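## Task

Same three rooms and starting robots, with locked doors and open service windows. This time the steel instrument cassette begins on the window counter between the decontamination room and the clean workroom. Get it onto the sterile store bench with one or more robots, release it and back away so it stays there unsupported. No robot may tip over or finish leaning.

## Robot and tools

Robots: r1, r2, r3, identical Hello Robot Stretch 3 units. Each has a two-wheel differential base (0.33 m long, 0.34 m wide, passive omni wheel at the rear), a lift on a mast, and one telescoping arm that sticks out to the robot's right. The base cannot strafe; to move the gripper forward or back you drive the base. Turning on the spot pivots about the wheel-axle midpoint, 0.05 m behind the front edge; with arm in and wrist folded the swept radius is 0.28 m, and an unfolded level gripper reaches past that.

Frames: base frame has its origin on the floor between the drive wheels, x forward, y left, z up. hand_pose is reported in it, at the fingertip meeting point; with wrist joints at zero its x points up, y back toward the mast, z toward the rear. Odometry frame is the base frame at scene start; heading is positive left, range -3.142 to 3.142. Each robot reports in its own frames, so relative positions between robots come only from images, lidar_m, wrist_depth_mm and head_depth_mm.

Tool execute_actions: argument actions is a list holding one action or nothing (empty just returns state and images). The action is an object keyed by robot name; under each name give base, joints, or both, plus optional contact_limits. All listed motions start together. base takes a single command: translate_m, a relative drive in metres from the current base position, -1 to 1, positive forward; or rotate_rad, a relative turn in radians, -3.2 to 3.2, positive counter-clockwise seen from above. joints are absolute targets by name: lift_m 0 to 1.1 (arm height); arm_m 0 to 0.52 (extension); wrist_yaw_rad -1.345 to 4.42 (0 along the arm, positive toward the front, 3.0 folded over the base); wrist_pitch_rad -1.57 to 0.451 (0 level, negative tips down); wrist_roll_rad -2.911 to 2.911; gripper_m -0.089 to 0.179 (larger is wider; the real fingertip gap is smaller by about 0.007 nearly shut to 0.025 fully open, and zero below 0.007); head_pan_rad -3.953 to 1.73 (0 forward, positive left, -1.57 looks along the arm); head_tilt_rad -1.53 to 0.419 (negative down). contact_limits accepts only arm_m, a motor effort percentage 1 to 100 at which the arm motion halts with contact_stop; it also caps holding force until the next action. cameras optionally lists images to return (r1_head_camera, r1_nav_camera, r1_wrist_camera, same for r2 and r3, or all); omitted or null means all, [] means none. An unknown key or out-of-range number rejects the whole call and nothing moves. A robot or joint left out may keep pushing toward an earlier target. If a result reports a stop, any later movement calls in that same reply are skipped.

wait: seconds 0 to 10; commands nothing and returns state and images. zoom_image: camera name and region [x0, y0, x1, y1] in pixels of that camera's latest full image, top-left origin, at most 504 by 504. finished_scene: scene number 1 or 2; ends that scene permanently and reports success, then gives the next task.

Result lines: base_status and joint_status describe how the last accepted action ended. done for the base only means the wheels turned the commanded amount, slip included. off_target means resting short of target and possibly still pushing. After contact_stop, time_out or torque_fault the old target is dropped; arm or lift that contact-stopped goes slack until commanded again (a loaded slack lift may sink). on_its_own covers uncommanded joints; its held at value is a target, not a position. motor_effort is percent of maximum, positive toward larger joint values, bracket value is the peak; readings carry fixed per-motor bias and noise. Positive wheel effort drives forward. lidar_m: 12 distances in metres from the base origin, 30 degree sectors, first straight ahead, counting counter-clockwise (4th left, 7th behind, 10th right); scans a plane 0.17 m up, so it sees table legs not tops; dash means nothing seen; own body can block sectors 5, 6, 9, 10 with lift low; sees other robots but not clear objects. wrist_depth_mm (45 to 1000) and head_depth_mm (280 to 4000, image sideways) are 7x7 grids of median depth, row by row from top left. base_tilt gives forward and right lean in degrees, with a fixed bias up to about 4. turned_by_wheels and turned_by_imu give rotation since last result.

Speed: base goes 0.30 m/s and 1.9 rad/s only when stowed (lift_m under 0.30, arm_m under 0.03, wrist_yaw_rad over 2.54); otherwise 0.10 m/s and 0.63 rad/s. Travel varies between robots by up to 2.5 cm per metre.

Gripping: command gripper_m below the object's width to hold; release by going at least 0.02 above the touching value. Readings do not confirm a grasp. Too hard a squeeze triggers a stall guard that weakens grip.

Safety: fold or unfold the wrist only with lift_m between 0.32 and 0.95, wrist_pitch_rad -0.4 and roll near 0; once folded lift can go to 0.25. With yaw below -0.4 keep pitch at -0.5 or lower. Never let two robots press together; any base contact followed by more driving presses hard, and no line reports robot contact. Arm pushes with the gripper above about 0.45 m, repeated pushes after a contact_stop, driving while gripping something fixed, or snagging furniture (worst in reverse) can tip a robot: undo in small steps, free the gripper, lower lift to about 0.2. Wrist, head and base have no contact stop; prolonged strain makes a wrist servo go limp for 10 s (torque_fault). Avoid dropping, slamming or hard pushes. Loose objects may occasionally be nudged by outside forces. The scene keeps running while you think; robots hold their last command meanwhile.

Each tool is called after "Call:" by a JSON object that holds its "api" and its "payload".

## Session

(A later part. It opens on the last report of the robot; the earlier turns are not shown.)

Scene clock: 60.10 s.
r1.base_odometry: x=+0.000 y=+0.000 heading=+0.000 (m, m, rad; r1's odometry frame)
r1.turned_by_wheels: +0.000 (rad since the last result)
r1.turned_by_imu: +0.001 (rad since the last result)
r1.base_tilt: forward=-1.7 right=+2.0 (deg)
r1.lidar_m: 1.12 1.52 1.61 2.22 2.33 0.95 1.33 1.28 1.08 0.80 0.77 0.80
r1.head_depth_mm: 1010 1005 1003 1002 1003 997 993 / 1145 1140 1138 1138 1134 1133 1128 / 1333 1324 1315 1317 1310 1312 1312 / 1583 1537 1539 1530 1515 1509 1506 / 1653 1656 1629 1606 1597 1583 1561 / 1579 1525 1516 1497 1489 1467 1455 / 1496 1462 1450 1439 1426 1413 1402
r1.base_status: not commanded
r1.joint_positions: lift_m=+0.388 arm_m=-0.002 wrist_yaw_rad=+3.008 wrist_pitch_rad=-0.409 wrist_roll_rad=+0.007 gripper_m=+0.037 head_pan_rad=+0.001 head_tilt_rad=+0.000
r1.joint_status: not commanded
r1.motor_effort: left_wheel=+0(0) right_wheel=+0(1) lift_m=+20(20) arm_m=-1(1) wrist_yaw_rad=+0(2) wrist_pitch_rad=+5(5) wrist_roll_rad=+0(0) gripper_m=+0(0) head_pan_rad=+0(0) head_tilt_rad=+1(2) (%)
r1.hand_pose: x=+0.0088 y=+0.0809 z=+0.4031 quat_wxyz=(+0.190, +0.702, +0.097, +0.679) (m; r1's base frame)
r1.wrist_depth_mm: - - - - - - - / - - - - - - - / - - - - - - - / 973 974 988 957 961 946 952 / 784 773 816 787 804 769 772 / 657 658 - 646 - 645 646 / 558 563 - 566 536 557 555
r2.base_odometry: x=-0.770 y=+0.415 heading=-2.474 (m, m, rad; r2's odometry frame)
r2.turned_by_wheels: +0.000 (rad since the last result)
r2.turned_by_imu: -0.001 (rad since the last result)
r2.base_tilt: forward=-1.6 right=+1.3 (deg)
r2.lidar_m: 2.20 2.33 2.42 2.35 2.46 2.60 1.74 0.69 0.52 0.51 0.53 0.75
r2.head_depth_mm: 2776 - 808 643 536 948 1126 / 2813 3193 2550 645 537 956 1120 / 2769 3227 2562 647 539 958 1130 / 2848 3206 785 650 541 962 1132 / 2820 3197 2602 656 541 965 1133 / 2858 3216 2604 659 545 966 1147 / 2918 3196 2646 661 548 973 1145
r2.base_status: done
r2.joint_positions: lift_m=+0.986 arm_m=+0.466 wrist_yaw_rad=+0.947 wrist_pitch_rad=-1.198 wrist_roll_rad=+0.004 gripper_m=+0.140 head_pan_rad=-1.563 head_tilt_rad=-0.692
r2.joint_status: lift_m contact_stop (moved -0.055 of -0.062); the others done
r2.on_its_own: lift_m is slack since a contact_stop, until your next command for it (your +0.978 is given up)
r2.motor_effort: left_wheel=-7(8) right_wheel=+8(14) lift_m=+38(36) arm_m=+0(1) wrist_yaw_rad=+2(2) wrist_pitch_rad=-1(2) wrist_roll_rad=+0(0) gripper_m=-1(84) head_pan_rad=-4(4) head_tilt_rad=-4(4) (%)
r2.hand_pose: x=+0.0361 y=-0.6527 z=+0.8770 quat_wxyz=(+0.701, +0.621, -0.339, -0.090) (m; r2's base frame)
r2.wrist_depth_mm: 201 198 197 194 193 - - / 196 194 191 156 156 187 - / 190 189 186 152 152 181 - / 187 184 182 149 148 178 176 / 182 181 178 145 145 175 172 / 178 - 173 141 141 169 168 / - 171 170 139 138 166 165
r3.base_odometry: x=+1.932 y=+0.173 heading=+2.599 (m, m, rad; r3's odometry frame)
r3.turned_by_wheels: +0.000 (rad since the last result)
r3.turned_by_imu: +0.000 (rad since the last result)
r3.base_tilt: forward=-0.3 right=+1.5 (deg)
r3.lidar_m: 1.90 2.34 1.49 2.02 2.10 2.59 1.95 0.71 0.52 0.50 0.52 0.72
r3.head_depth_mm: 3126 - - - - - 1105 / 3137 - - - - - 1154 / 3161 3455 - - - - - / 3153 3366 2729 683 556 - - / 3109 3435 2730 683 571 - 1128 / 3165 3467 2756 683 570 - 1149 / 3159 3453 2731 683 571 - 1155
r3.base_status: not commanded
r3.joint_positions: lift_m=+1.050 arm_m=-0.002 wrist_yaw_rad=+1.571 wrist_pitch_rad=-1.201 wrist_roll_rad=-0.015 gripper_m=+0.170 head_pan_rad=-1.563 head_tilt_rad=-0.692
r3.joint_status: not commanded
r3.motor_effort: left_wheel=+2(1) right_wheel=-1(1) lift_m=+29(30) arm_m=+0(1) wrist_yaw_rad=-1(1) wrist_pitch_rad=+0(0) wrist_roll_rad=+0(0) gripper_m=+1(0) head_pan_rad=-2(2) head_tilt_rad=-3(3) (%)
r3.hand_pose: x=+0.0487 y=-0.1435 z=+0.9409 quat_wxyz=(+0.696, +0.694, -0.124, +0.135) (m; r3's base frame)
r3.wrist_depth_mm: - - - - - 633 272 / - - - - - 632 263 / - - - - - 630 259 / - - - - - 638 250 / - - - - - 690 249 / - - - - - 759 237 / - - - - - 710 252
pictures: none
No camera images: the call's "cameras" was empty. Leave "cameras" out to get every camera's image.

Call:
{"api": "execute_actions", "payload": {"actions": [{"r2":{"joints":{"gripper_m":0.025}}}], "cameras": ["r2_wrist_camera"]}}

Call:
{"api": "execute_actions", "payload": {"actions": [{"r2":{"joints":{"lift_m":1.04}}}], "cameras": []}}

Call:
{"api": "execute_actions", "payload": {"actions": [{"r2":{"joints":{"arm_m":0.25,"wrist_yaw_rad":1.57}}}], "cameras": ["r2_head_camera"]}}

Scene clock: 68.33 s.
r1.base_odometry: x=+0.000 y=+0.000 heading=+0.000 (m, m, rad; r1's odometry frame)
r1.turned_by_wheels: +0.000 (rad since the last result)
r1.turned_by_imu: +0.001 (rad since the last result)
r1.base_tilt: forward=-1.8 right=+2.0 (deg)
r1.lidar_m: 1.11 1.52 1.61 2.22 2.33 0.95 1.32 1.29 1.08 0.80 0.77 0.80
r1.head_depth_mm: 1008 1006 1005 1003 1000 998 994 / 1148 1141 1143 1138 1132 1131 1123 / 1328 1326 1324 1318 1309 1306 1295 / 1572 1541 1531 1522 1521 1513 1515 / 1653 1638 1628 1609 1587 1573 1563 / 1580 1527 1513 1498 1485 1469 1459 / 1500 1468 1445 1446 1424 1413 1398
r1.base_status: not commanded
r1.joint_positions: lift_m=+0.388 arm_m=-0.002 wrist_yaw_rad=+3.008 wrist_pitch_rad=-0.409 wrist_roll_rad=+0.007 gripper_m=+0.037 head_pan_rad=+0.001 head_tilt_rad=+0.000
r1.joint_status: not commanded
r1.motor_effort: left_wheel=-1(1) right_wheel=+0(0) lift_m=+20(21) arm_m=-1(0) wrist_yaw_rad=+0(0) wrist_pitch_rad=+5(5) wrist_roll_rad=+0(0) gripper_m=-1(0) head_pan_rad=+0(1) head_tilt_rad=+2(1) (%)
r1.hand_pose: x=+0.0088 y=+0.0809 z=+0.4031 quat_wxyz=(+0.190, +0.702, +0.097, +0.679) (m; r1's base frame)
r1.wrist_depth_mm: - - - - - - - / - - - - - - - / - - - - - - - / 995 966 999 949 976 966 960 / 798 793 821 778 811 767 764 / 648 659 - 647 - 638 642 / 560 560 - 560 539 549 554
r2.base_odometry: x=-0.770 y=+0.415 heading=-2.474 (m, m, rad; r2's odometry frame)
r2.turned_by_wheels: +0.000 (rad since the last result)
r2.turned_by_imu: +0.001 (rad since the last result)
r2.base_tilt: forward=-1.6 right=+1.3 (deg)
r2.lidar_m: 2.19 2.33 2.42 2.35 2.47 2.59 1.74 0.69 0.52 0.51 0.53 0.75
r2.head_depth_mm: 2745 - 807 641 534 948 1128 / 2812 3143 2539 646 535 954 1127 / 2768 3169 2525 649 537 956 1132 / 2819 3227 754 652 539 962 1138 / 2810 3212 2579 654 543 965 1134 / 2893 3211 2618 658 544 972 1139 / 2904 3250 2657 659 547 976 1146
r2.base_status: not commanded
r2.joint_positions: lift_m=+0.991 arm_m=+0.466 wrist_yaw_rad=+0.948 wrist_pitch_rad=-1.186 wrist_roll_rad=+0.004 gripper_m=+0.026 head_pan_rad=-1.563 head_tilt_rad=-0.692
r2.joint_status: all done
r2.on_its_own: lift_m is slack since a contact_stop, until your next command for it (your +0.978 is given up)
r2.motor_effort: left_wheel=-3(7) right_wheel=+2(7) lift_m=+40(41) arm_m=+0(1) wrist_yaw_rad=+1(2) wrist_pitch_rad=-5(5) wrist_roll_rad=+1(0) gripper_m=-21(96) head_pan_rad=-3(4) head_tilt_rad=-3(4) (%)
r2.hand_pose: x=+0.0385 y=-0.6544 z=+0.8831 quat_wxyz=(+0.702, +0.619, -0.342, -0.085) (m; r2's base frame)
r2.wrist_depth_mm: 208 206 203 200 200 - - / 203 200 199 157 158 194 - / 197 195 193 154 155 188 - / 192 191 187 151 151 184 184 / 188 185 149 147 147 179 178 / 182 182 146 144 144 175 173 / 178 177 174 141 141 170 169
r3.base_odometry: x=+1.932 y=+0.173 heading=+2.599 (m, m, rad; r3's odometry frame)
r3.turned_by_wheels: +0.000 (rad since the last result)
r3.turned_by_imu: +0.001 (rad since the last result)
r3.base_tilt: forward=-0.2 right=+1.5 (deg)
r3.lidar_m: 1.90 2.34 1.48 2.02 2.10 2.59 1.95 0.71 0.52 0.50 0.52 0.72
r3.head_depth_mm: 3089 - - - - - 1106 / 3112 - - - - - 1156 / 3163 3391 - - - - - / 3152 3439 2700 684 555 - - / 3117 3438 2710 683 571 - 1119 / 3149 3442 2738 684 571 - 1149 / 3148 3433 2735 683 570 - 1150
r3.base_status: not commanded
r3.joint_positions: lift_m=+1.050 arm_m=-0.002 wrist_yaw_rad=+1.571 wrist_pitch_rad=-1.201 wrist_roll_rad=-0.015 gripper_m=+0.170 head_pan_rad=-1.563 head_tilt_rad=-0.692
r3.joint_status: not commanded
r3.motor_effort: left_wheel=+1(1) right_wheel=-1(0) lift_m=+30(30) arm_m=+1(0) wrist_yaw_rad=-1(1) wrist_pitch_rad=+0(0) wrist_roll_rad=+0(0) gripper_m=+1(0) head_pan_rad=-3(2) head_tilt_rad=-4(3) (%)
r3.hand_pose: x=+0.0487 y=-0.1435 z=+0.9409 quat_wxyz=(+0.696, +0.694, -0.124, +0.135) (m; r3's base frame)
r3.wrist_depth_mm: - - - - - 623 275 / - - - - - 626 264 / - - - - - 646 257 / - - - - - 644 248 / - - - - - 695 248 / - - - - - 756 236 / - - - - - 712 253
pictures: r2_wrist_camera
Images, in order (width x height): r2_wrist_camera 644x364.

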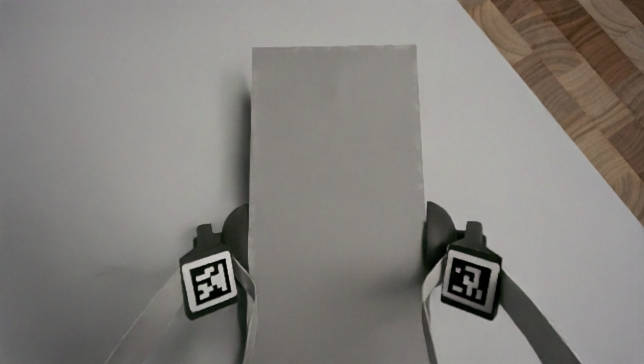

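Scene clock: 69.60 s.
r1.base_odometry: x=+0.000 y=+0.000 heading=+0.000 (m, m, rad; r1's odometry frame)
r1.turned_by_wheels: +0.000 (rad since the last result)
r1.turned_by_imu: +0.000 (rad since the last result)
r1.base_tilt: forward=-1.8 right=+1.9 (deg)
r1.lidar_m: 1.11 1.52 1.61 2.23 2.34 0.95 1.32 1.29 1.08 0.80 0.77 0.80
r1.head_depth_mm: 1008 1005 999 998 1000 1001 993 / 1145 1143 1142 1137 1135 1131 1130 / 1327 1327 1322 1320 1313 1310 1309 / 1581 1531 1535 1534 1529 1518 1517 / 1651 1652 1623 1619 1591 1580 1562 / 1579 1531 1516 1489 1489 1477 1461 / 1492 1469 1450 1442 1424 1409 1407
r1.base_status: not commanded
r1.joint_positions: lift_m=+0.388 arm_m=-0.002 wrist_yaw_rad=+3.008 wrist_pitch_rad=-0.409 wrist_roll_rad=+0.007 gripper_m=+0.037 head_pan_rad=+0.001 head_tilt_rad=+0.000
r1.joint_status: not commanded
r1.motor_effort: left_wheel=+0(1) right_wheel=-1(1) lift_m=+20(20) arm_m=+0(1) wrist_yaw_rad=+2(0) wrist_pitch_rad=+5(5) wrist_roll_rad=+0(0) gripper_m=+0(0) head_pan_rad=+0(0) head_tilt_rad=+2(1) (%)
r1.hand_pose: x=+0.0088 y=+0.0809 z=+0.4031 quat_wxyz=(+0.190, +0.702, +0.097, +0.679) (m; r1's base frame)
r1.wrist_depth_mm: - - - - - - - / - - - - - - - / - - - - - - - / 978 - 963 944 971 957 956 / 790 778 806 790 808 774 762 / 661 658 - 650 - 655 641 / 563 563 - 564 542 550 556
r2.base_odometry: x=-0.770 y=+0.415 heading=-2.474 (m, m, rad; r2's odometry frame)
r2.turned_by_wheels: +0.000 (rad since the last result)
r2.turned_by_imu: +0.000 (rad since the last result)
r2.base_tilt: forward=-1.7 right=+1.3 (deg)
r2.lidar_m: 2.19 2.34 2.42 2.35 2.47 2.60 1.74 0.69 0.52 0.51 0.53 0.75
r2.head_depth_mm: - 3108 2558 642 535 943 1122 / 2271 3161 2570 645 537 949 1124 / - 3184 2572 647 537 958 1124 / 2836 - 662 650 541 963 1135 / 2786 3107 760 654 542 967 1138 / 2880 3136 2615 658 544 969 1140 / 2921 3208 2633 660 547 972 1146
r2.base_status: not commanded
r2.joint_positions: lift_m=+1.040 arm_m=+0.466 wrist_yaw_rad=+0.948 wrist_pitch_rad=-1.208 wrist_roll_rad=+0.004 gripper_m=+0.026 head_pan_rad=-1.563 head_tilt_rad=-0.692
r2.joint_status: all done
r2.motor_effort: left_wheel=-3(3) right_wheel=+2(2) lift_m=+50(51) arm_m=+0(1) wrist_yaw_rad=+1(1) wrist_pitch_rad=+2(5) wrist_roll_rad=+1(1) gripper_m=-19(21) head_pan_rad=-4(4) head_tilt_rad=-4(4) (%)
r2.hand_pose: x=+0.0341 y=-0.6512 z=+0.9303 quat_wxyz=(+0.701, +0.623, -0.336, -0.093) (m; r2's base frame)
r2.wrist_depth_mm: 259 256 253 249 249 - - / 251 250 244 156 157 - - / 245 244 241 152 153 237 - / 241 239 233 149 150 230 - / 235 234 148 146 146 223 - / 230 229 144 143 143 221 217 / 224 225 221 141 140 216 213
r3.base_odometry: x=+1.932 y=+0.173 heading=+2.599 (m, m, rad; r3's odometry frame)
r3.turned_by_wheels: +0.000 (rad since the last result)
r3.turned_by_imu: +0.000 (rad since the last result)
r3.base_tilt: forward=-0.2 right=+1.6 (deg)
r3.lidar_m: 1.90 2.34 1.49 2.02 2.10 2.60 1.95 0.71 0.52 0.50 0.52 0.72
r3.head_depth_mm: 3066 - - - - - 1102 / 3102 - - - - - 1154 / 3141 3400 - - - - - / 3166 3417 2719 683 556 - - / 3160 3452 2735 684 571 - 1120 / 3169 3456 2722 683 571 - 1144 / 3131 3477 2750 683 571 - 1151
r3.base_status: not commanded
r3.joint_positions: lift_m=+1.050 arm_m=-0.002 wrist_yaw_rad=+1.571 wrist_pitch_rad=-1.201 wrist_roll_rad=-0.015 gripper_m=+0.170 head_pan_rad=-1.563 head_tilt_rad=-0.692
r3.joint_status: not commanded
r3.motor_effort: left_wheel=+1(1) right_wheel=-1(1) lift_m=+29(30) arm_m=+0(0) wrist_yaw_rad=-1(1) wrist_pitch_rad=+0(0) wrist_roll_rad=+0(0) gripper_m=+1(0) head_pan_rad=-3(2) head_tilt_rad=-3(3) (%)
r3.hand_pose: x=+0.0487 y=-0.1435 z=+0.9409 quat_wxyz=(+0.696, +0.694, -0.124, +0.135) (m; r3's base frame)
r3.wrist_depth_mm: - - - - - 630 273 / - - - - - 648 265 / - - - - - 620 258 / - - - - - 647 250 / - - - - - 694 247 / - - - - - 766 236 / - - - - - 691 252
pictures: none
No camera images: the call's "cameras" was empty. Leave "cameras" out to get every camera's image.

Scene clock: 72.43 s.
r1.base_odometry: x=+0.000 y=+0.000 heading=+0.000 (m, m, rad; r1's odometry frame)
r1.turned_by_wheels: +0.000 (rad since the last result)
r1.turned_by_imu: +0.001 (rad since the last result)
r1.base_tilt: forward=-1.8 right=+2.0 (deg)
r1.lidar_m: 1.11 1.52 1.60 2.22 2.33 0.95 1.32 1.28 1.08 0.80 0.77 0.80
r1.head_depth_mm: 1008 1007 1002 1005 996 996 992 / 1145 1141 1139 1132 1138 1136 1124 / 1330 1324 1324 1316 1315 1308 1304 / 1579 1534 1532 1518 1512 1514 1514 / 1645 1629 1642 1605 1597 1586 1566 / 1572 1530 1522 1492 1482 1471 1457 / 1496 1465 1449 1448 1425 1416 1404
r1.base_status: not commanded
r1.joint_positions: lift_m=+0.388 arm_m=-0.002 wrist_yaw_rad=+3.008 wrist_pitch_rad=-0.409 wrist_roll_rad=+0.007 gripper_m=+0.037 head_pan_rad=+0.001 head_tilt_rad=+0.000
r1.joint_status: not commanded
r1.motor_effort: left_wheel=+0(1) right_wheel=-1(0) lift_m=+20(20) arm_m=+0(0) wrist_yaw_rad=+0(1) wrist_pitch_rad=+5(5) wrist_roll_rad=+0(0) gripper_m=+0(0) head_pan_rad=+0(0) head_tilt_rad=+2(2) (%)
r1.hand_pose: x=+0.0088 y=+0.0809 z=+0.4031 quat_wxyz=(+0.190, +0.702, +0.097, +0.679) (m; r1's base frame)
r1.wrist_depth_mm: - - - - - - - / - - - - - - - / - - - - - - - / - 998 994 959 943 963 978 / 779 788 821 788 806 786 772 / 659 648 - 656 - 657 643 / 566 564 - 560 542 554 547
r2.base_odometry: x=-0.770 y=+0.415 heading=-2.474 (m, m, rad; r2's odometry frame)
r2.turned_by_wheels: +0.000 (rad since the last result)
r2.turned_by_imu: +0.000 (rad since the last result)
r2.base_tilt: forward=-1.6 right=+1.3 (deg)
r2.lidar_m: 2.20 2.34 2.42 2.35 2.46 2.59 1.74 0.69 0.52 0.51 0.53 0.75
r2.head_depth_mm: - 3175 2503 644 534 944 1122 / - 3187 2555 645 536 952 1125 / - - - 650 525 957 1135 / 2798 3170 - 508 526 954 1138 / 2795 3211 795 656 528 961 1142 / 2847 3167 2582 660 530 970 1142 / 2905 3304 2624 660 546 976 1145
r2.base_status: not commanded
r2.joint_positions: lift_m=+1.040 arm_m=+0.250 wrist_yaw_rad=+1.568 wrist_pitch_rad=-1.208 wrist_roll_rad=+0.004 gripper_m=+0.026 head_pan_rad=-1.563 head_tilt_rad=-0.692
r2.joint_status: all done
r2.motor_effort: left_wheel=-3(3) right_wheel=+3(2) lift_m=+50(50) arm_m=-1(2) wrist_yaw_rad=+1(1) wrist_pitch_rad=+2(3) wrist_roll_rad=+0(0) gripper_m=-19(19) head_pan_rad=-4(3) head_tilt_rad=-4(4) (%)
r2.hand_pose: x=+0.0471 y=-0.3956 z=+0.9303 quat_wxyz=(+0.696, +0.695, -0.130, +0.125) (m; r2's base frame)
r2.wrist_depth_mm: - - - 252 249 246 243 / - - - 155 156 241 236 / - - - 153 152 237 234 / - - - 149 150 229 227 / - - 148 146 145 226 223 / - - 144 143 143 220 218 / - - - 140 140 216 216
r3.base_odometry: x=+1.932 y=+0.173 heading=+2.599 (m, m, rad; r3's odometry frame)
r3.turned_by_wheels: +0.000 (rad since the last result)
r3.turned_by_imu: +0.000 (rad since the last result)
r3.base_tilt: forward=-0.2 right=+1.5 (deg)
r3.lidar_m: 1.89 2.34 1.49 2.02 2.10 2.59 1.95 0.71 0.52 0.50 0.52 0.72
r3.head_depth_mm: 3089 - - - - - 1106 / 3137 - - - - - 1151 / 3161 3338 - - - - - / 3158 3410 2753 683 555 - - / 3142 3437 2734 682 571 - 1122 / 3128 3459 2713 683 570 - 1145 / 3160 3457 2711 684 571 - 1150
r3.base_status: not commanded
r3.joint_positions: lift_m=+1.050 arm_m=-0.002 wrist_yaw_rad=+1.571 wrist_pitch_rad=-1.201 wrist_roll_rad=-0.015 gripper_m=+0.170 head_pan_rad=-1.563 head_tilt_rad=-0.692
r3.joint_status: not commanded
r3.motor_effort: left_wheel=+1(1) right_wheel=+0(1) lift_m=+30(30) arm_m=+1(1) wrist_yaw_rad=-1(1) wrist_pitch_rad=+0(0) wrist_roll_rad=+0(0) gripper_m=+1(1) head_pan_rad=-2(2) head_tilt_rad=-3(4) (%)
r3.hand_pose: x=+0.0487 y=-0.1435 z=+0.9409 quat_wxyz=(+0.696, +0.694, -0.124, +0.135) (m; r3's base frame)
r3.wrist_depth_mm: - - - - - 643 273 / - - - - - 643 267 / - - - - - 631 257 / - - - - - 637 250 / - - - - - 686 248 / - - - - - 751 237 / - - - - - 709 252
pictures: r2_head_camera (sideways: a quarter turn clockwise sets it upright)
Images, in order (width x height): r2_head_camera 896x504.

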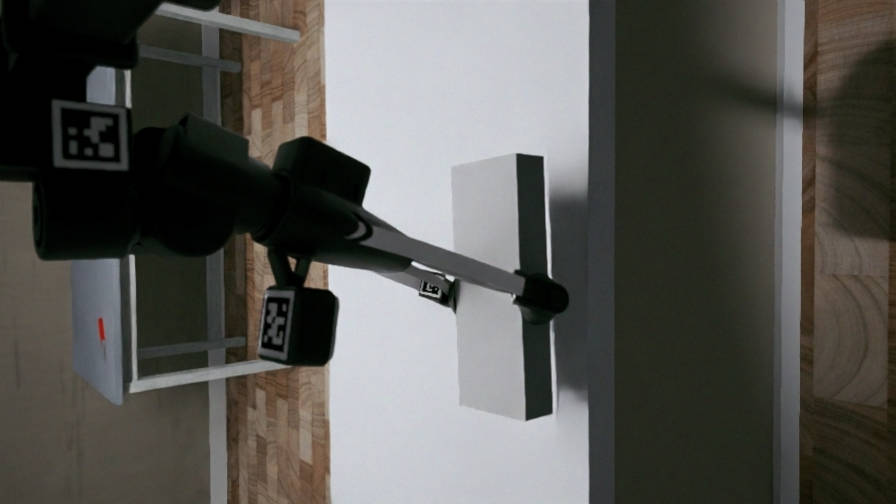

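Call:
{"api": "execute_actions", "payload": {"actions": [{"r2":{"base":{"rotate_rad":1.5},"joints":{"arm_m":0.2}}}], "cameras": []}}

Call:
{"api": "execute_actions", "payload": {"actions": [{"r2":{"base":{"translate_m":1.0}}}], "cameras": []}}

Call:
{"api": "execute_actions", "payload": {"actions": [{"r2":{"base":{"translate_m":0.74},"joints":{"arm_m":0.3}}}], "cameras": []}}

Call:
{"api": "execute_actions", "payload": {"actions": [{"r2":{"base":{"rotate_rad":1.62}}}], "cameras": ["r2_nav_camera"]}}

Scene clock: 83.47 s.
r1.base_odometry: x=+0.000 y=+0.000 heading=+0.000 (m, m, rad; r1's odometry frame)
r1.turned_by_wheels: +0.000 (rad since the last result)
r1.turned_by_imu: +0.002 (rad since the last result)
r1.base_tilt: forward=-1.9 right=+2.0 (deg)
r1.lidar_m: 1.11 1.52 1.60 2.22 2.34 0.95 1.32 1.29 1.08 0.80 0.77 0.81
r1.head_depth_mm: 1006 1005 1000 998 998 997 994 / 1140 1142 1141 1137 1137 1134 1127 / 1336 1315 1322 1315 1314 1311 1308 / 1586 1534 1536 1533 1528 1517 1509 / 1651 1650 1632 1602 1593 1582 1572 / 1574 1520 1521 1496 1488 1471 1455 / 1496 1468 1459 1436 1436 1413 1404
r1.base_status: not commanded
r1.joint_positions: lift_m=+0.388 arm_m=-0.002 wrist_yaw_rad=+3.008 wrist_pitch_rad=-0.409 wrist_roll_rad=+0.007 gripper_m=+0.037 head_pan_rad=+0.001 head_tilt_rad=+0.000
r1.joint_status: not commanded
r1.motor_effort: left_wheel=-1(0) right_wheel=-1(0) lift_m=+20(20) arm_m=+0(1) wrist_yaw_rad=+0(1) wrist_pitch_rad=+5(5) wrist_roll_rad=+0(0) gripper_m=+0(1) head_pan_rad=+0(0) head_tilt_rad=+1(1) (%)
r1.hand_pose: x=+0.0088 y=+0.0809 z=+0.4031 quat_wxyz=(+0.190, +0.702, +0.097, +0.679) (m; r1's base frame)
r1.wrist_depth_mm: - - - - - - - / - - - - - - - / - - - - - - - / 983 980 979 997 968 967 959 / 783 773 832 768 804 778 779 / 646 649 - 651 - 653 645 / 568 569 - 558 550 562 554
r2.base_odometry: x=-0.770 y=+0.415 heading=-0.974 (m, m, rad; r2's odometry frame)
r2.turned_by_wheels: +1.500 (rad since the last result)
r2.turned_by_imu: +1.492 (rad since the last result)
r2.base_tilt: forward=-1.6 right=+1.4 (deg)
r2.lidar_m: 2.35 2.42 2.63 2.19 0.74 0.53 0.51 0.52 0.70 1.74 2.30 2.46
r2.head_depth_mm: - 1275 1290 1357 1395 1288 1134 / - 1607 1742 1832 1581 1320 1140 / 1812 - - 1859 446 1331 1144 / 1829 2126 2383 1892 447 1337 1146 / 1875 2120 2304 1967 450 1336 1157 / 1864 2103 2391 1995 451 1349 1149 / 1855 2097 2368 2003 1608 1341 1153
r2.base_status: done
r2.joint_positions: lift_m=+1.040 arm_m=+0.200 wrist_yaw_rad=+1.568 wrist_pitch_rad=-1.209 wrist_roll_rad=+0.004 gripper_m=+0.026 head_pan_rad=-1.563 head_tilt_rad=-0.692
r2.joint_status: all done
r2.motor_effort: left_wheel=-5(11) right_wheel=+4(10) lift_m=+49(49) arm_m=-2(1) wrist_yaw_rad=+0(1) wrist_pitch_rad=+3(3) wrist_roll_rad=+0(1) gripper_m=-19(19) head_pan_rad=-5(3) head_tilt_rad=-4(4) (%)
r2.hand_pose: x=+0.0466 y=-0.3456 z=+0.9302 quat_wxyz=(+0.696, +0.695, -0.129, +0.125) (m; r2's base frame)
r2.wrist_depth_mm: - - - - - - - / - - - 156 157 - - / - - - 152 153 - - / - - - 149 150 - - / - - 148 147 146 - - / - - 144 143 143 - - / - - - 141 140 - -
r3.base_odometry: x=+1.932 y=+0.173 heading=+2.599 (m, m, rad; r3's odometry frame)
r3.turned_by_wheels: +0.000 (rad since the last result)
r3.turned_by_imu: +0.001 (rad since the last result)
r3.base_tilt: forward=-0.3 right=+1.6 (deg)
r3.lidar_m: 1.91 2.34 1.49 2.02 2.10 2.60 1.95 0.71 0.52 0.50 0.52 0.72
r3.head_depth_mm: 3093 - - - - - 1106 / 3113 - - - - - 1152 / 3187 3391 - - - - - / 3161 3322 2729 683 556 - - / 3136 3490 2737 681 571 - 1120 / 3163 3544 2740 683 571 - 1143 / 3130 3456 2757 683 570 - 1147
r3.base_status: not commanded
r3.joint_positions: lift_m=+1.050 arm_m=-0.002 wrist_yaw_rad=+1.571 wrist_pitch_rad=-1.201 wrist_roll_rad=-0.015 gripper_m=+0.170 head_pan_rad=-1.563 head_tilt_rad=-0.692
r3.joint_status: not commanded
r3.motor_effort: left_wheel=+1(1) right_wheel=-1(1) lift_m=+30(29) arm_m=+0(1) wrist_yaw_rad=-1(1) wrist_pitch_rad=+0(0) wrist_roll_rad=+0(0) gripper_m=+1(1) head_pan_rad=-3(2) head_tilt_rad=-3(4) (%)
r3.hand_pose: x=+0.0487 y=-0.1435 z=+0.9409 quat_wxyz=(+0.696, +0.694, -0.124, +0.135) (m; r3's base frame)
r3.wrist_depth_mm: - - - - - 631 271 / - - - - - 638 266 / - - - - - 634 259 / - - - - - 636 250 / - - - - - 700 249 / - - - - - 767 235 / - - - - - 708 252
pictures: none
No camera images: the call's "cameras" was empty. Leave "cameras" out to get every camera's image.

Scene clock: 94.70 s.
r1.base_odometry: x=+0.000 y=+0.000 heading=+0.000 (m, m, rad; r1's odometry frame)
r1.turned_by_wheels: +0.000 (rad since the last result)
r1.turned_by_imu: +0.003 (rad since the last result)
r1.base_tilt: forward=-1.8 right=+2.0 (deg)
r1.lidar_m: 1.11 1.52 1.60 2.23 2.34 0.95 1.32 1.28 1.08 0.80 0.77 0.80
r1.head_depth_mm: 1004 1006 1005 1005 999 994 995 / 1148 1141 1140 1133 1131 1129 1131 / 1324 1330 1323 1315 1312 1310 1305 / 1585 1530 1522 1525 1519 1519 1513 / 1655 1636 1630 1613 1592 1580 1557 / 1580 1543 1521 1498 1496 1474 1457 / 1495 1467 1457 1442 1425 1414 1406
r1.base_status: not commanded
r1.joint_positions: lift_m=+0.388 arm_m=-0.002 wrist_yaw_rad=+3.008 wrist_pitch_rad=-0.409 wrist_roll_rad=+0.007 gripper_m=+0.037 head_pan_rad=+0.001 head_tilt_rad=+0.000
r1.joint_status: not commanded
r1.motor_effort: left_wheel=+0(1) right_wheel=-1(0) lift_m=+20(20) arm_m=+0(1) wrist_yaw_rad=+1(0) wrist_pitch_rad=+5(5) wrist_roll_rad=+0(0) gripper_m=+0(0) head_pan_rad=+0(0) head_tilt_rad=+2(1) (%)
r1.hand_pose: x=+0.0088 y=+0.0809 z=+0.4031 quat_wxyz=(+0.190, +0.702, +0.097, +0.679) (m; r1's base frame)
r1.wrist_depth_mm: - - - - - - - / - - - - - - - / - - - - - - - / 968 992 957 980 977 953 958 / 802 788 803 794 808 754 778 / 658 654 - 651 - 638 649 / 565 564 - 557 542 557 546
r2.base_odometry: x=-0.209 y=-0.412 heading=-0.975 (m, m, rad; r2's odometry frame)
r2.turned_by_wheels: +0.000 (rad since the last result)
r2.turned_by_imu: +0.003 (rad since the last result)
r2.base_tilt: forward=-1.6 right=+1.3 (deg)
r2.lidar_m: 1.36 1.40 1.89 2.55 2.18 1.57 1.51 1.55 2.06 2.20 1.95 1.42
r2.head_depth_mm: - 2180 2368 1943 1586 1318 1140 / - 2125 2367 1947 1571 1322 1147 / 1813 - - 1910 447 1331 1148 / 1832 2068 2328 1908 448 1328 1140 / 1842 2093 2310 1958 449 1332 1152 / 1836 2098 2327 1974 451 1339 1148 / 1834 2075 2317 2000 1614 1346 1160
r2.base_status: done
r2.joint_positions: lift_m=+1.040 arm_m=+0.200 wrist_yaw_rad=+1.568 wrist_pitch_rad=-1.210 wrist_roll_rad=+0.004 gripper_m=+0.026 head_pan_rad=-1.563 head_tilt_rad=-0.692
r2.joint_status: not commanded
r2.motor_effort: left_wheel=-6(8) right_wheel=+5(10) lift_m=+50(50) arm_m=-1(2) wrist_yaw_rad=+1(1) wrist_pitch_rad=+3(3) wrist_roll_rad=+0(0) gripper_m=-19(19) head_pan_rad=-5(5) head_tilt_rad=-4(4) (%)
r2.hand_pose: x=+0.0466 y=-0.3456 z=+0.9302 quat_wxyz=(+0.696, +0.695, -0.129, +0.125) (m; r2's base frame)
r2.wrist_depth_mm: - - - - - - - / - - - 156 157 - - / - - - 152 153 - - / - - - 149 150 - - / - - 147 146 146 - - / - - 144 143 142 - - / - - - 140 141 - -
r3.base_odometry: x=+1.932 y=+0.173 heading=+2.599 (m, m, rad; r3's odometry frame)
r3.turned_by_wheels: +0.000 (rad since the last result)
r3.turned_by_imu: +0.001 (rad since the last result)
r3.base_tilt: forward=-0.2 right=+1.5 (deg)
r3.lidar_m: 1.90 2.34 1.48 2.03 2.10 2.59 1.95 0.71 0.52 0.50 0.52 0.72
r3.head_depth_mm: 3091 - - - - - 1106 / 3134 - - - - - 1151 / 3109 3360 - - - - - / 3158 3452 2382 683 556 - - / 3125 3449 2740 684 571 - 1116 / 3104 3478 2733 683 571 - 1141 / 3142 3464 2748 685 571 - 1149
r3.base_status: not commanded
r3.joint_positions: lift_m=+1.050 arm_m=-0.002 wrist_yaw_rad=+1.571 wrist_pitch_rad=-1.201 wrist_roll_rad=-0.015 gripper_m=+0.170 head_pan_rad=-1.563 head_tilt_rad=-0.692
r3.joint_status: not commanded
r3.motor_effort: left_wheel=+1(1) right_wheel=+0(0) lift_m=+30(29) arm_m=+1(0) wrist_yaw_rad=-1(1) wrist_pitch_rad=+0(0) wrist_roll_rad=+0(0) gripper_m=+0(1) head_pan_rad=-2(2) head_tilt_rad=-3(3) (%)
r3.hand_pose: x=+0.0487 y=-0.1435 z=+0.9409 quat_wxyz=(+0.696, +0.694, -0.124, +0.135) (m; r3's base frame)
r3.wrist_depth_mm: - - - - - 642 272 / - - - - - 624 264 / - - - - - 638 257 / - - - - - 643 250 / - - - - - 691 249 / - - - - - 764 237 / - - - - - 712 253
pictures: none
No camera images: the call's "cameras" was empty. Leave "cameras" out to get every camera's image.

Scene clock: 103.33 s.
r1.base_odometry: x=+0.000 y=+0.000 heading=+0.000 (m, m, rad; r1's odometry frame)
r1.turned_by_wheels: +0.000 (rad since the last result)
r1.turned_by_imu: +0.002 (rad since the last result)
r1.base_tilt: forward=-1.7 right=+1.9 (deg)
r1.lidar_m: 1.11 1.52 1.60 2.23 2.34 0.95 1.32 1.28 1.08 0.80 0.77 0.80
r1.head_depth_mm: 1008 1004 1003 998 999 999 989 / 1143 1140 1142 1132 1139 1129 1129 / 1331 1328 1320 1320 1313 1307 1308 / 1580 1536 1526 1521 1519 1518 1506 / 1657 1651 1634 1601 1597 1581 1568 / 1573 1532 1516 1493 1479 1472 1467 / 1494 1472 1445 1451 1426 1407 1402
r1.base_status: not commanded
r1.joint_positions: lift_m=+0.388 arm_m=-0.002 wrist_yaw_rad=+3.008 wrist_pitch_rad=-0.409 wrist_roll_rad=+0.007 gripper_m=+0.037 head_pan_rad=+0.001 head_tilt_rad=+0.000
r1.joint_status: not commanded
r1.motor_effort: left_wheel=+0(1) right_wheel=+0(1) lift_m=+20(20) arm_m=+0(1) wrist_yaw_rad=+1(1) wrist_pitch_rad=+5(5) wrist_roll_rad=+0(0) gripper_m=+0(0) head_pan_rad=+0(1) head_tilt_rad=+1(2) (%)
r1.hand_pose: x=+0.0088 y=+0.0809 z=+0.4031 quat_wxyz=(+0.190, +0.702, +0.097, +0.679) (m; r1's base frame)
r1.wrist_depth_mm: - - - - - - - / - - - - - - - / - - - - - - - / 984 986 968 967 965 947 963 / 795 785 818 778 819 769 772 / 654 654 - 652 - 645 643 / 563 558 - 565 549 559 561
r2.base_odometry: x=+0.207 y=-1.024 heading=-0.975 (m, m, rad; r2's odometry frame)
r2.turned_by_wheels: +0.000 (rad since the last result)
r2.turned_by_imu: +0.001 (rad since the last result)
r2.base_tilt: forward=-1.7 right=+1.3 (deg)
r2.lidar_m: 0.62 0.64 0.86 2.23 2.65 2.34 2.24 2.31 2.29 2.18 0.90 0.65
r2.head_depth_mm: - 2107 2346 1919 1567 1319 1138 / 1913 2085 2330 1956 1573 1315 1137 / - - 2371 1765 1579 1327 1140 / 1788 2084 2339 544 1584 1334 1143 / 1837 2032 2371 529 1587 1336 1151 / 1803 2061 2328 1857 1592 1351 1152 / 1797 1945 1847 1794 1552 1343 1159
r2.base_status: done
r2.joint_positions: lift_m=+1.040 arm_m=+0.300 wrist_yaw_rad=+1.568 wrist_pitch_rad=-1.210 wrist_roll_rad=+0.004 gripper_m=+0.026 head_pan_rad=-1.563 head_tilt_rad=-0.692
r2.joint_status: all done
r2.motor_effort: left_wheel=-6(7) right_wheel=+5(12) lift_m=+50(50) arm_m=+3(3) wrist_yaw_rad=+2(1) wrist_pitch_rad=+3(3) wrist_roll_rad=+1(1) gripper_m=-19(19) head_pan_rad=-4(3) head_tilt_rad=-4(4) (%)
r2.hand_pose: x=+0.0466 y=-0.4451 z=+0.9302 quat_wxyz=(+0.696, +0.695, -0.129, +0.125) (m; r2's base frame)
r2.wrist_depth_mm: 983 - - 952 977 - - / - - - 155 156 - - / - - - 153 153 - - / - - - 149 149 - - / - - 147 146 146 - - / - - 144 143 143 - - / - - - 140 140 - -
r3.base_odometry: x=+1.932 y=+0.173 heading=+2.599 (m, m, rad; r3's odometry frame)
r3.turned_by_wheels: +0.000 (rad since the last result)
r3.turned_by_imu: +0.001 (rad since the last result)
r3.base_tilt: forward=-0.3 right=+1.5 (deg)
r3.lidar_m: 1.90 2.34 1.49 2.02 2.10 2.59 1.95 0.71 0.52 0.50 0.52 0.72
r3.head_depth_mm: 3094 - - - - - 1100 / 3136 - - - - - 1151 / 3056 3284 - - - - - / 3203 3447 2722 685 556 - - / 3125 3456 2735 683 571 - 1126 / 3131 3425 2707 685 571 - 1145 / 3176 3490 2741 683 569 - 1144
r3.base_status: not commanded
r3.joint_positions: lift_m=+1.050 arm_m=-0.002 wrist_yaw_rad=+1.571 wrist_pitch_rad=-1.201 wrist_roll_rad=-0.015 gripper_m=+0.170 head_pan_rad=-1.563 head_tilt_rad=-0.692
r3.joint_status: not commanded
r3.motor_effort: left_wheel=+1(1) right_wheel=-1(0) lift_m=+30(29) arm_m=+1(0) wrist_yaw_rad=-2(1) wrist_pitch_rad=+0(0) wrist_roll_rad=+0(0) gripper_m=+0(0) head_pan_rad=-2(2) head_tilt_rad=-5(3) (%)
r3.hand_pose: x=+0.0487 y=-0.1435 z=+0.9409 quat_wxyz=(+0.696, +0.694, -0.124, +0.135) (m; r3's base frame)
r3.wrist_depth_mm: - - - - - 626 272 / - - - - - 627 264 / - - - - - 633 256 / - - - - - 643 248 / - - - - - 706 248 / - - - - - 749 239 / - - - - - 698 252
pictures: none
No camera images: the call's "cameras" was empty. Leave "cameras" out to get every camera's image.

Scene clock: 106.83 s.
r1.base_odometry: x=+0.000 y=+0.000 heading=+0.000 (m, m, rad; r1's odometry frame)
r1.turned_by_wheels: +0.000 (rad since the last result)
r1.turned_by_imu: +0.001 (rad since the last result)
r1.base_tilt: forward=-1.8 right=+1.9 (deg)
r1.lidar_m: 1.11 1.52 1.61 2.22 2.33 0.95 1.32 1.28 1.08 0.80 0.77 0.80
r1.head_depth_mm: 1008 1006 1005 1002 998 1000 991 / 1148 1141 1142 1137 1129 1130 1126 / 1323 1326 1317 1316 1310 1309 1307 / 1582 1531 1533 1521 1524 1513 1511 / 1649 1642 1630 1614 1604 1576 1563 / 1574 1533 1502 1500 1481 1476 1456 / 1489 1463 1449 1437 1429 1410 1400
r1.base_status: not commanded
r1.joint_positions: lift_m=+0.388 arm_m=-0.002 wrist_yaw_rad=+3.008 wrist_pitch_rad=-0.409 wrist_roll_rad=+0.007 gripper_m=+0.037 head_pan_rad=+0.001 head_tilt_rad=+0.000
r1.joint_status: not commanded
r1.motor_effort: left_wheel=-1(1) right_wheel=+0(1) lift_m=+20(20) arm_m=-1(0) wrist_yaw_rad=+0(1) wrist_pitch_rad=+5(5) wrist_roll_rad=+0(0) gripper_m=+0(0) head_pan_rad=+0(0) head_tilt_rad=+1(2) (%)
r1.hand_pose: x=+0.0088 y=+0.0809 z=+0.4031 quat_wxyz=(+0.190, +0.702, +0.097, +0.679) (m; r1's base frame)
r1.wrist_depth_mm: - - - - - - - / - - - - - - - / - - - - - - - / 981 973 954 964 961 972 963 / 791 791 821 782 805 774 765 / 654 660 - 645 - 659 639 / 566 561 - 562 544 557 550
r2.base_odometry: x=+0.207 y=-1.024 heading=+0.645 (m, m, rad; r2's odometry frame)
r2.turned_by_wheels: +1.620 (rad since the last result)
r2.turned_by_imu: +1.611 (rad since the last result)
r2.base_tilt: forward=-1.7 right=+1.3 (deg)
r2.lidar_m: 2.57 2.69 2.30 2.24 2.34 2.25 2.16 0.85 0.64 0.62 0.65 0.91
r2.head_depth_mm: - 3259 846 643 928 1178 1131 / 2318 3189 848 646 926 1186 1142 / - - 784 609 933 1188 1144 / 2851 3273 842 544 934 1192 1141 / 1202 3272 829 528 934 1198 1150 / 2900 3247 871 616 937 1201 1140 / 2851 3304 875 662 937 1204 1152
r2.base_status: done
r2.joint_positions: lift_m=+1.040 arm_m=+0.300 wrist_yaw_rad=+1.568 wrist_pitch_rad=-1.210 wrist_roll_rad=+0.004 gripper_m=+0.026 head_pan_rad=-1.563 head_tilt_rad=-0.692
r2.joint_status: not commanded
r2.motor_effort: left_wheel=-6(13) right_wheel=+4(9) lift_m=+50(49) arm_m=+2(3) wrist_yaw_rad=+1(1) wrist_pitch_rad=+3(3) wrist_roll_rad=+1(0) gripper_m=-19(19) head_pan_rad=-3(4) head_tilt_rad=-4(4) (%)
r2.hand_pose: x=+0.0465 y=-0.4452 z=+0.9301 quat_wxyz=(+0.696, +0.695, -0.129, +0.124) (m; r2's base frame)
r2.wrist_depth_mm: - - - - 248 245 242 / - - - 156 157 240 236 / - - - 153 154 234 233 / - - - 149 150 230 227 / - - 148 146 145 223 223 / - - 144 143 143 219 218 / - - - 140 140 217 214
r3.base_odometry: x=+1.932 y=+0.173 heading=+2.599 (m, m, rad; r3's odometry frame)
r3.turned_by_wheels: +0.000 (rad since the last result)
r3.turned_by_imu: +0.000 (rad since the last result)
r3.base_tilt: forward=-0.2 right=+1.5 (deg)
r3.lidar_m: 1.90 2.34 1.49 2.02 2.10 2.59 1.95 0.71 0.52 0.50 0.52 0.72
r3.head_depth_mm: 3133 - - - - - 1108 / 3121 - - - - - 1153 / 3166 3364 - - - - - / 3082 3328 816 683 556 - - / 630 3301 817 683 570 - 1121 / 3148 3461 2722 685 571 - 1142 / 3146 3458 2727 685 571 - 1152
r3.base_status: not commanded
r3.joint_positions: lift_m=+1.050 arm_m=-0.002 wrist_yaw_rad=+1.571 wrist_pitch_rad=-1.201 wrist_roll_rad=-0.015 gripper_m=+0.170 head_pan_rad=-1.563 head_tilt_rad=-0.692
r3.joint_status: not commanded
r3.motor_effort: left_wheel=+1(1) right_wheel=+0(0) lift_m=+30(29) arm_m=+0(0) wrist_yaw_rad=-1(1) wrist_pitch_rad=+0(0) wrist_roll_rad=+0(0) gripper_m=+0(1) head_pan_rad=-2(2) head_tilt_rad=-3(4) (%)
r3.hand_pose: x=+0.0487 y=-0.1435 z=+0.9409 quat_wxyz=(+0.696, +0.694, -0.124, +0.135) (m; r3's base frame)
r3.wrist_depth_mm: - - - - - 629 273 / - - - - - 635 265 / - - - - - 633 259 / - - - - - 635 250 / - - - - - 693 248 / - - - - - 757 237 / - - - - - 710 253
pictures: r2_nav_camera (sideways: a quarter turn counterclockwise sets it upright)
Images, in order (width x height): r2_nav_camera 672x504.

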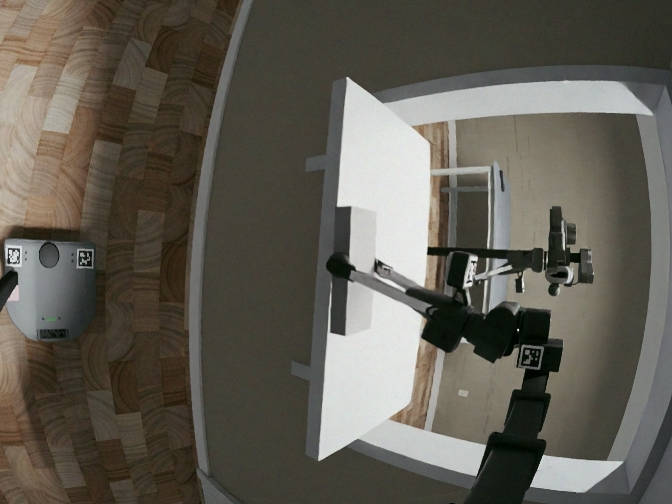

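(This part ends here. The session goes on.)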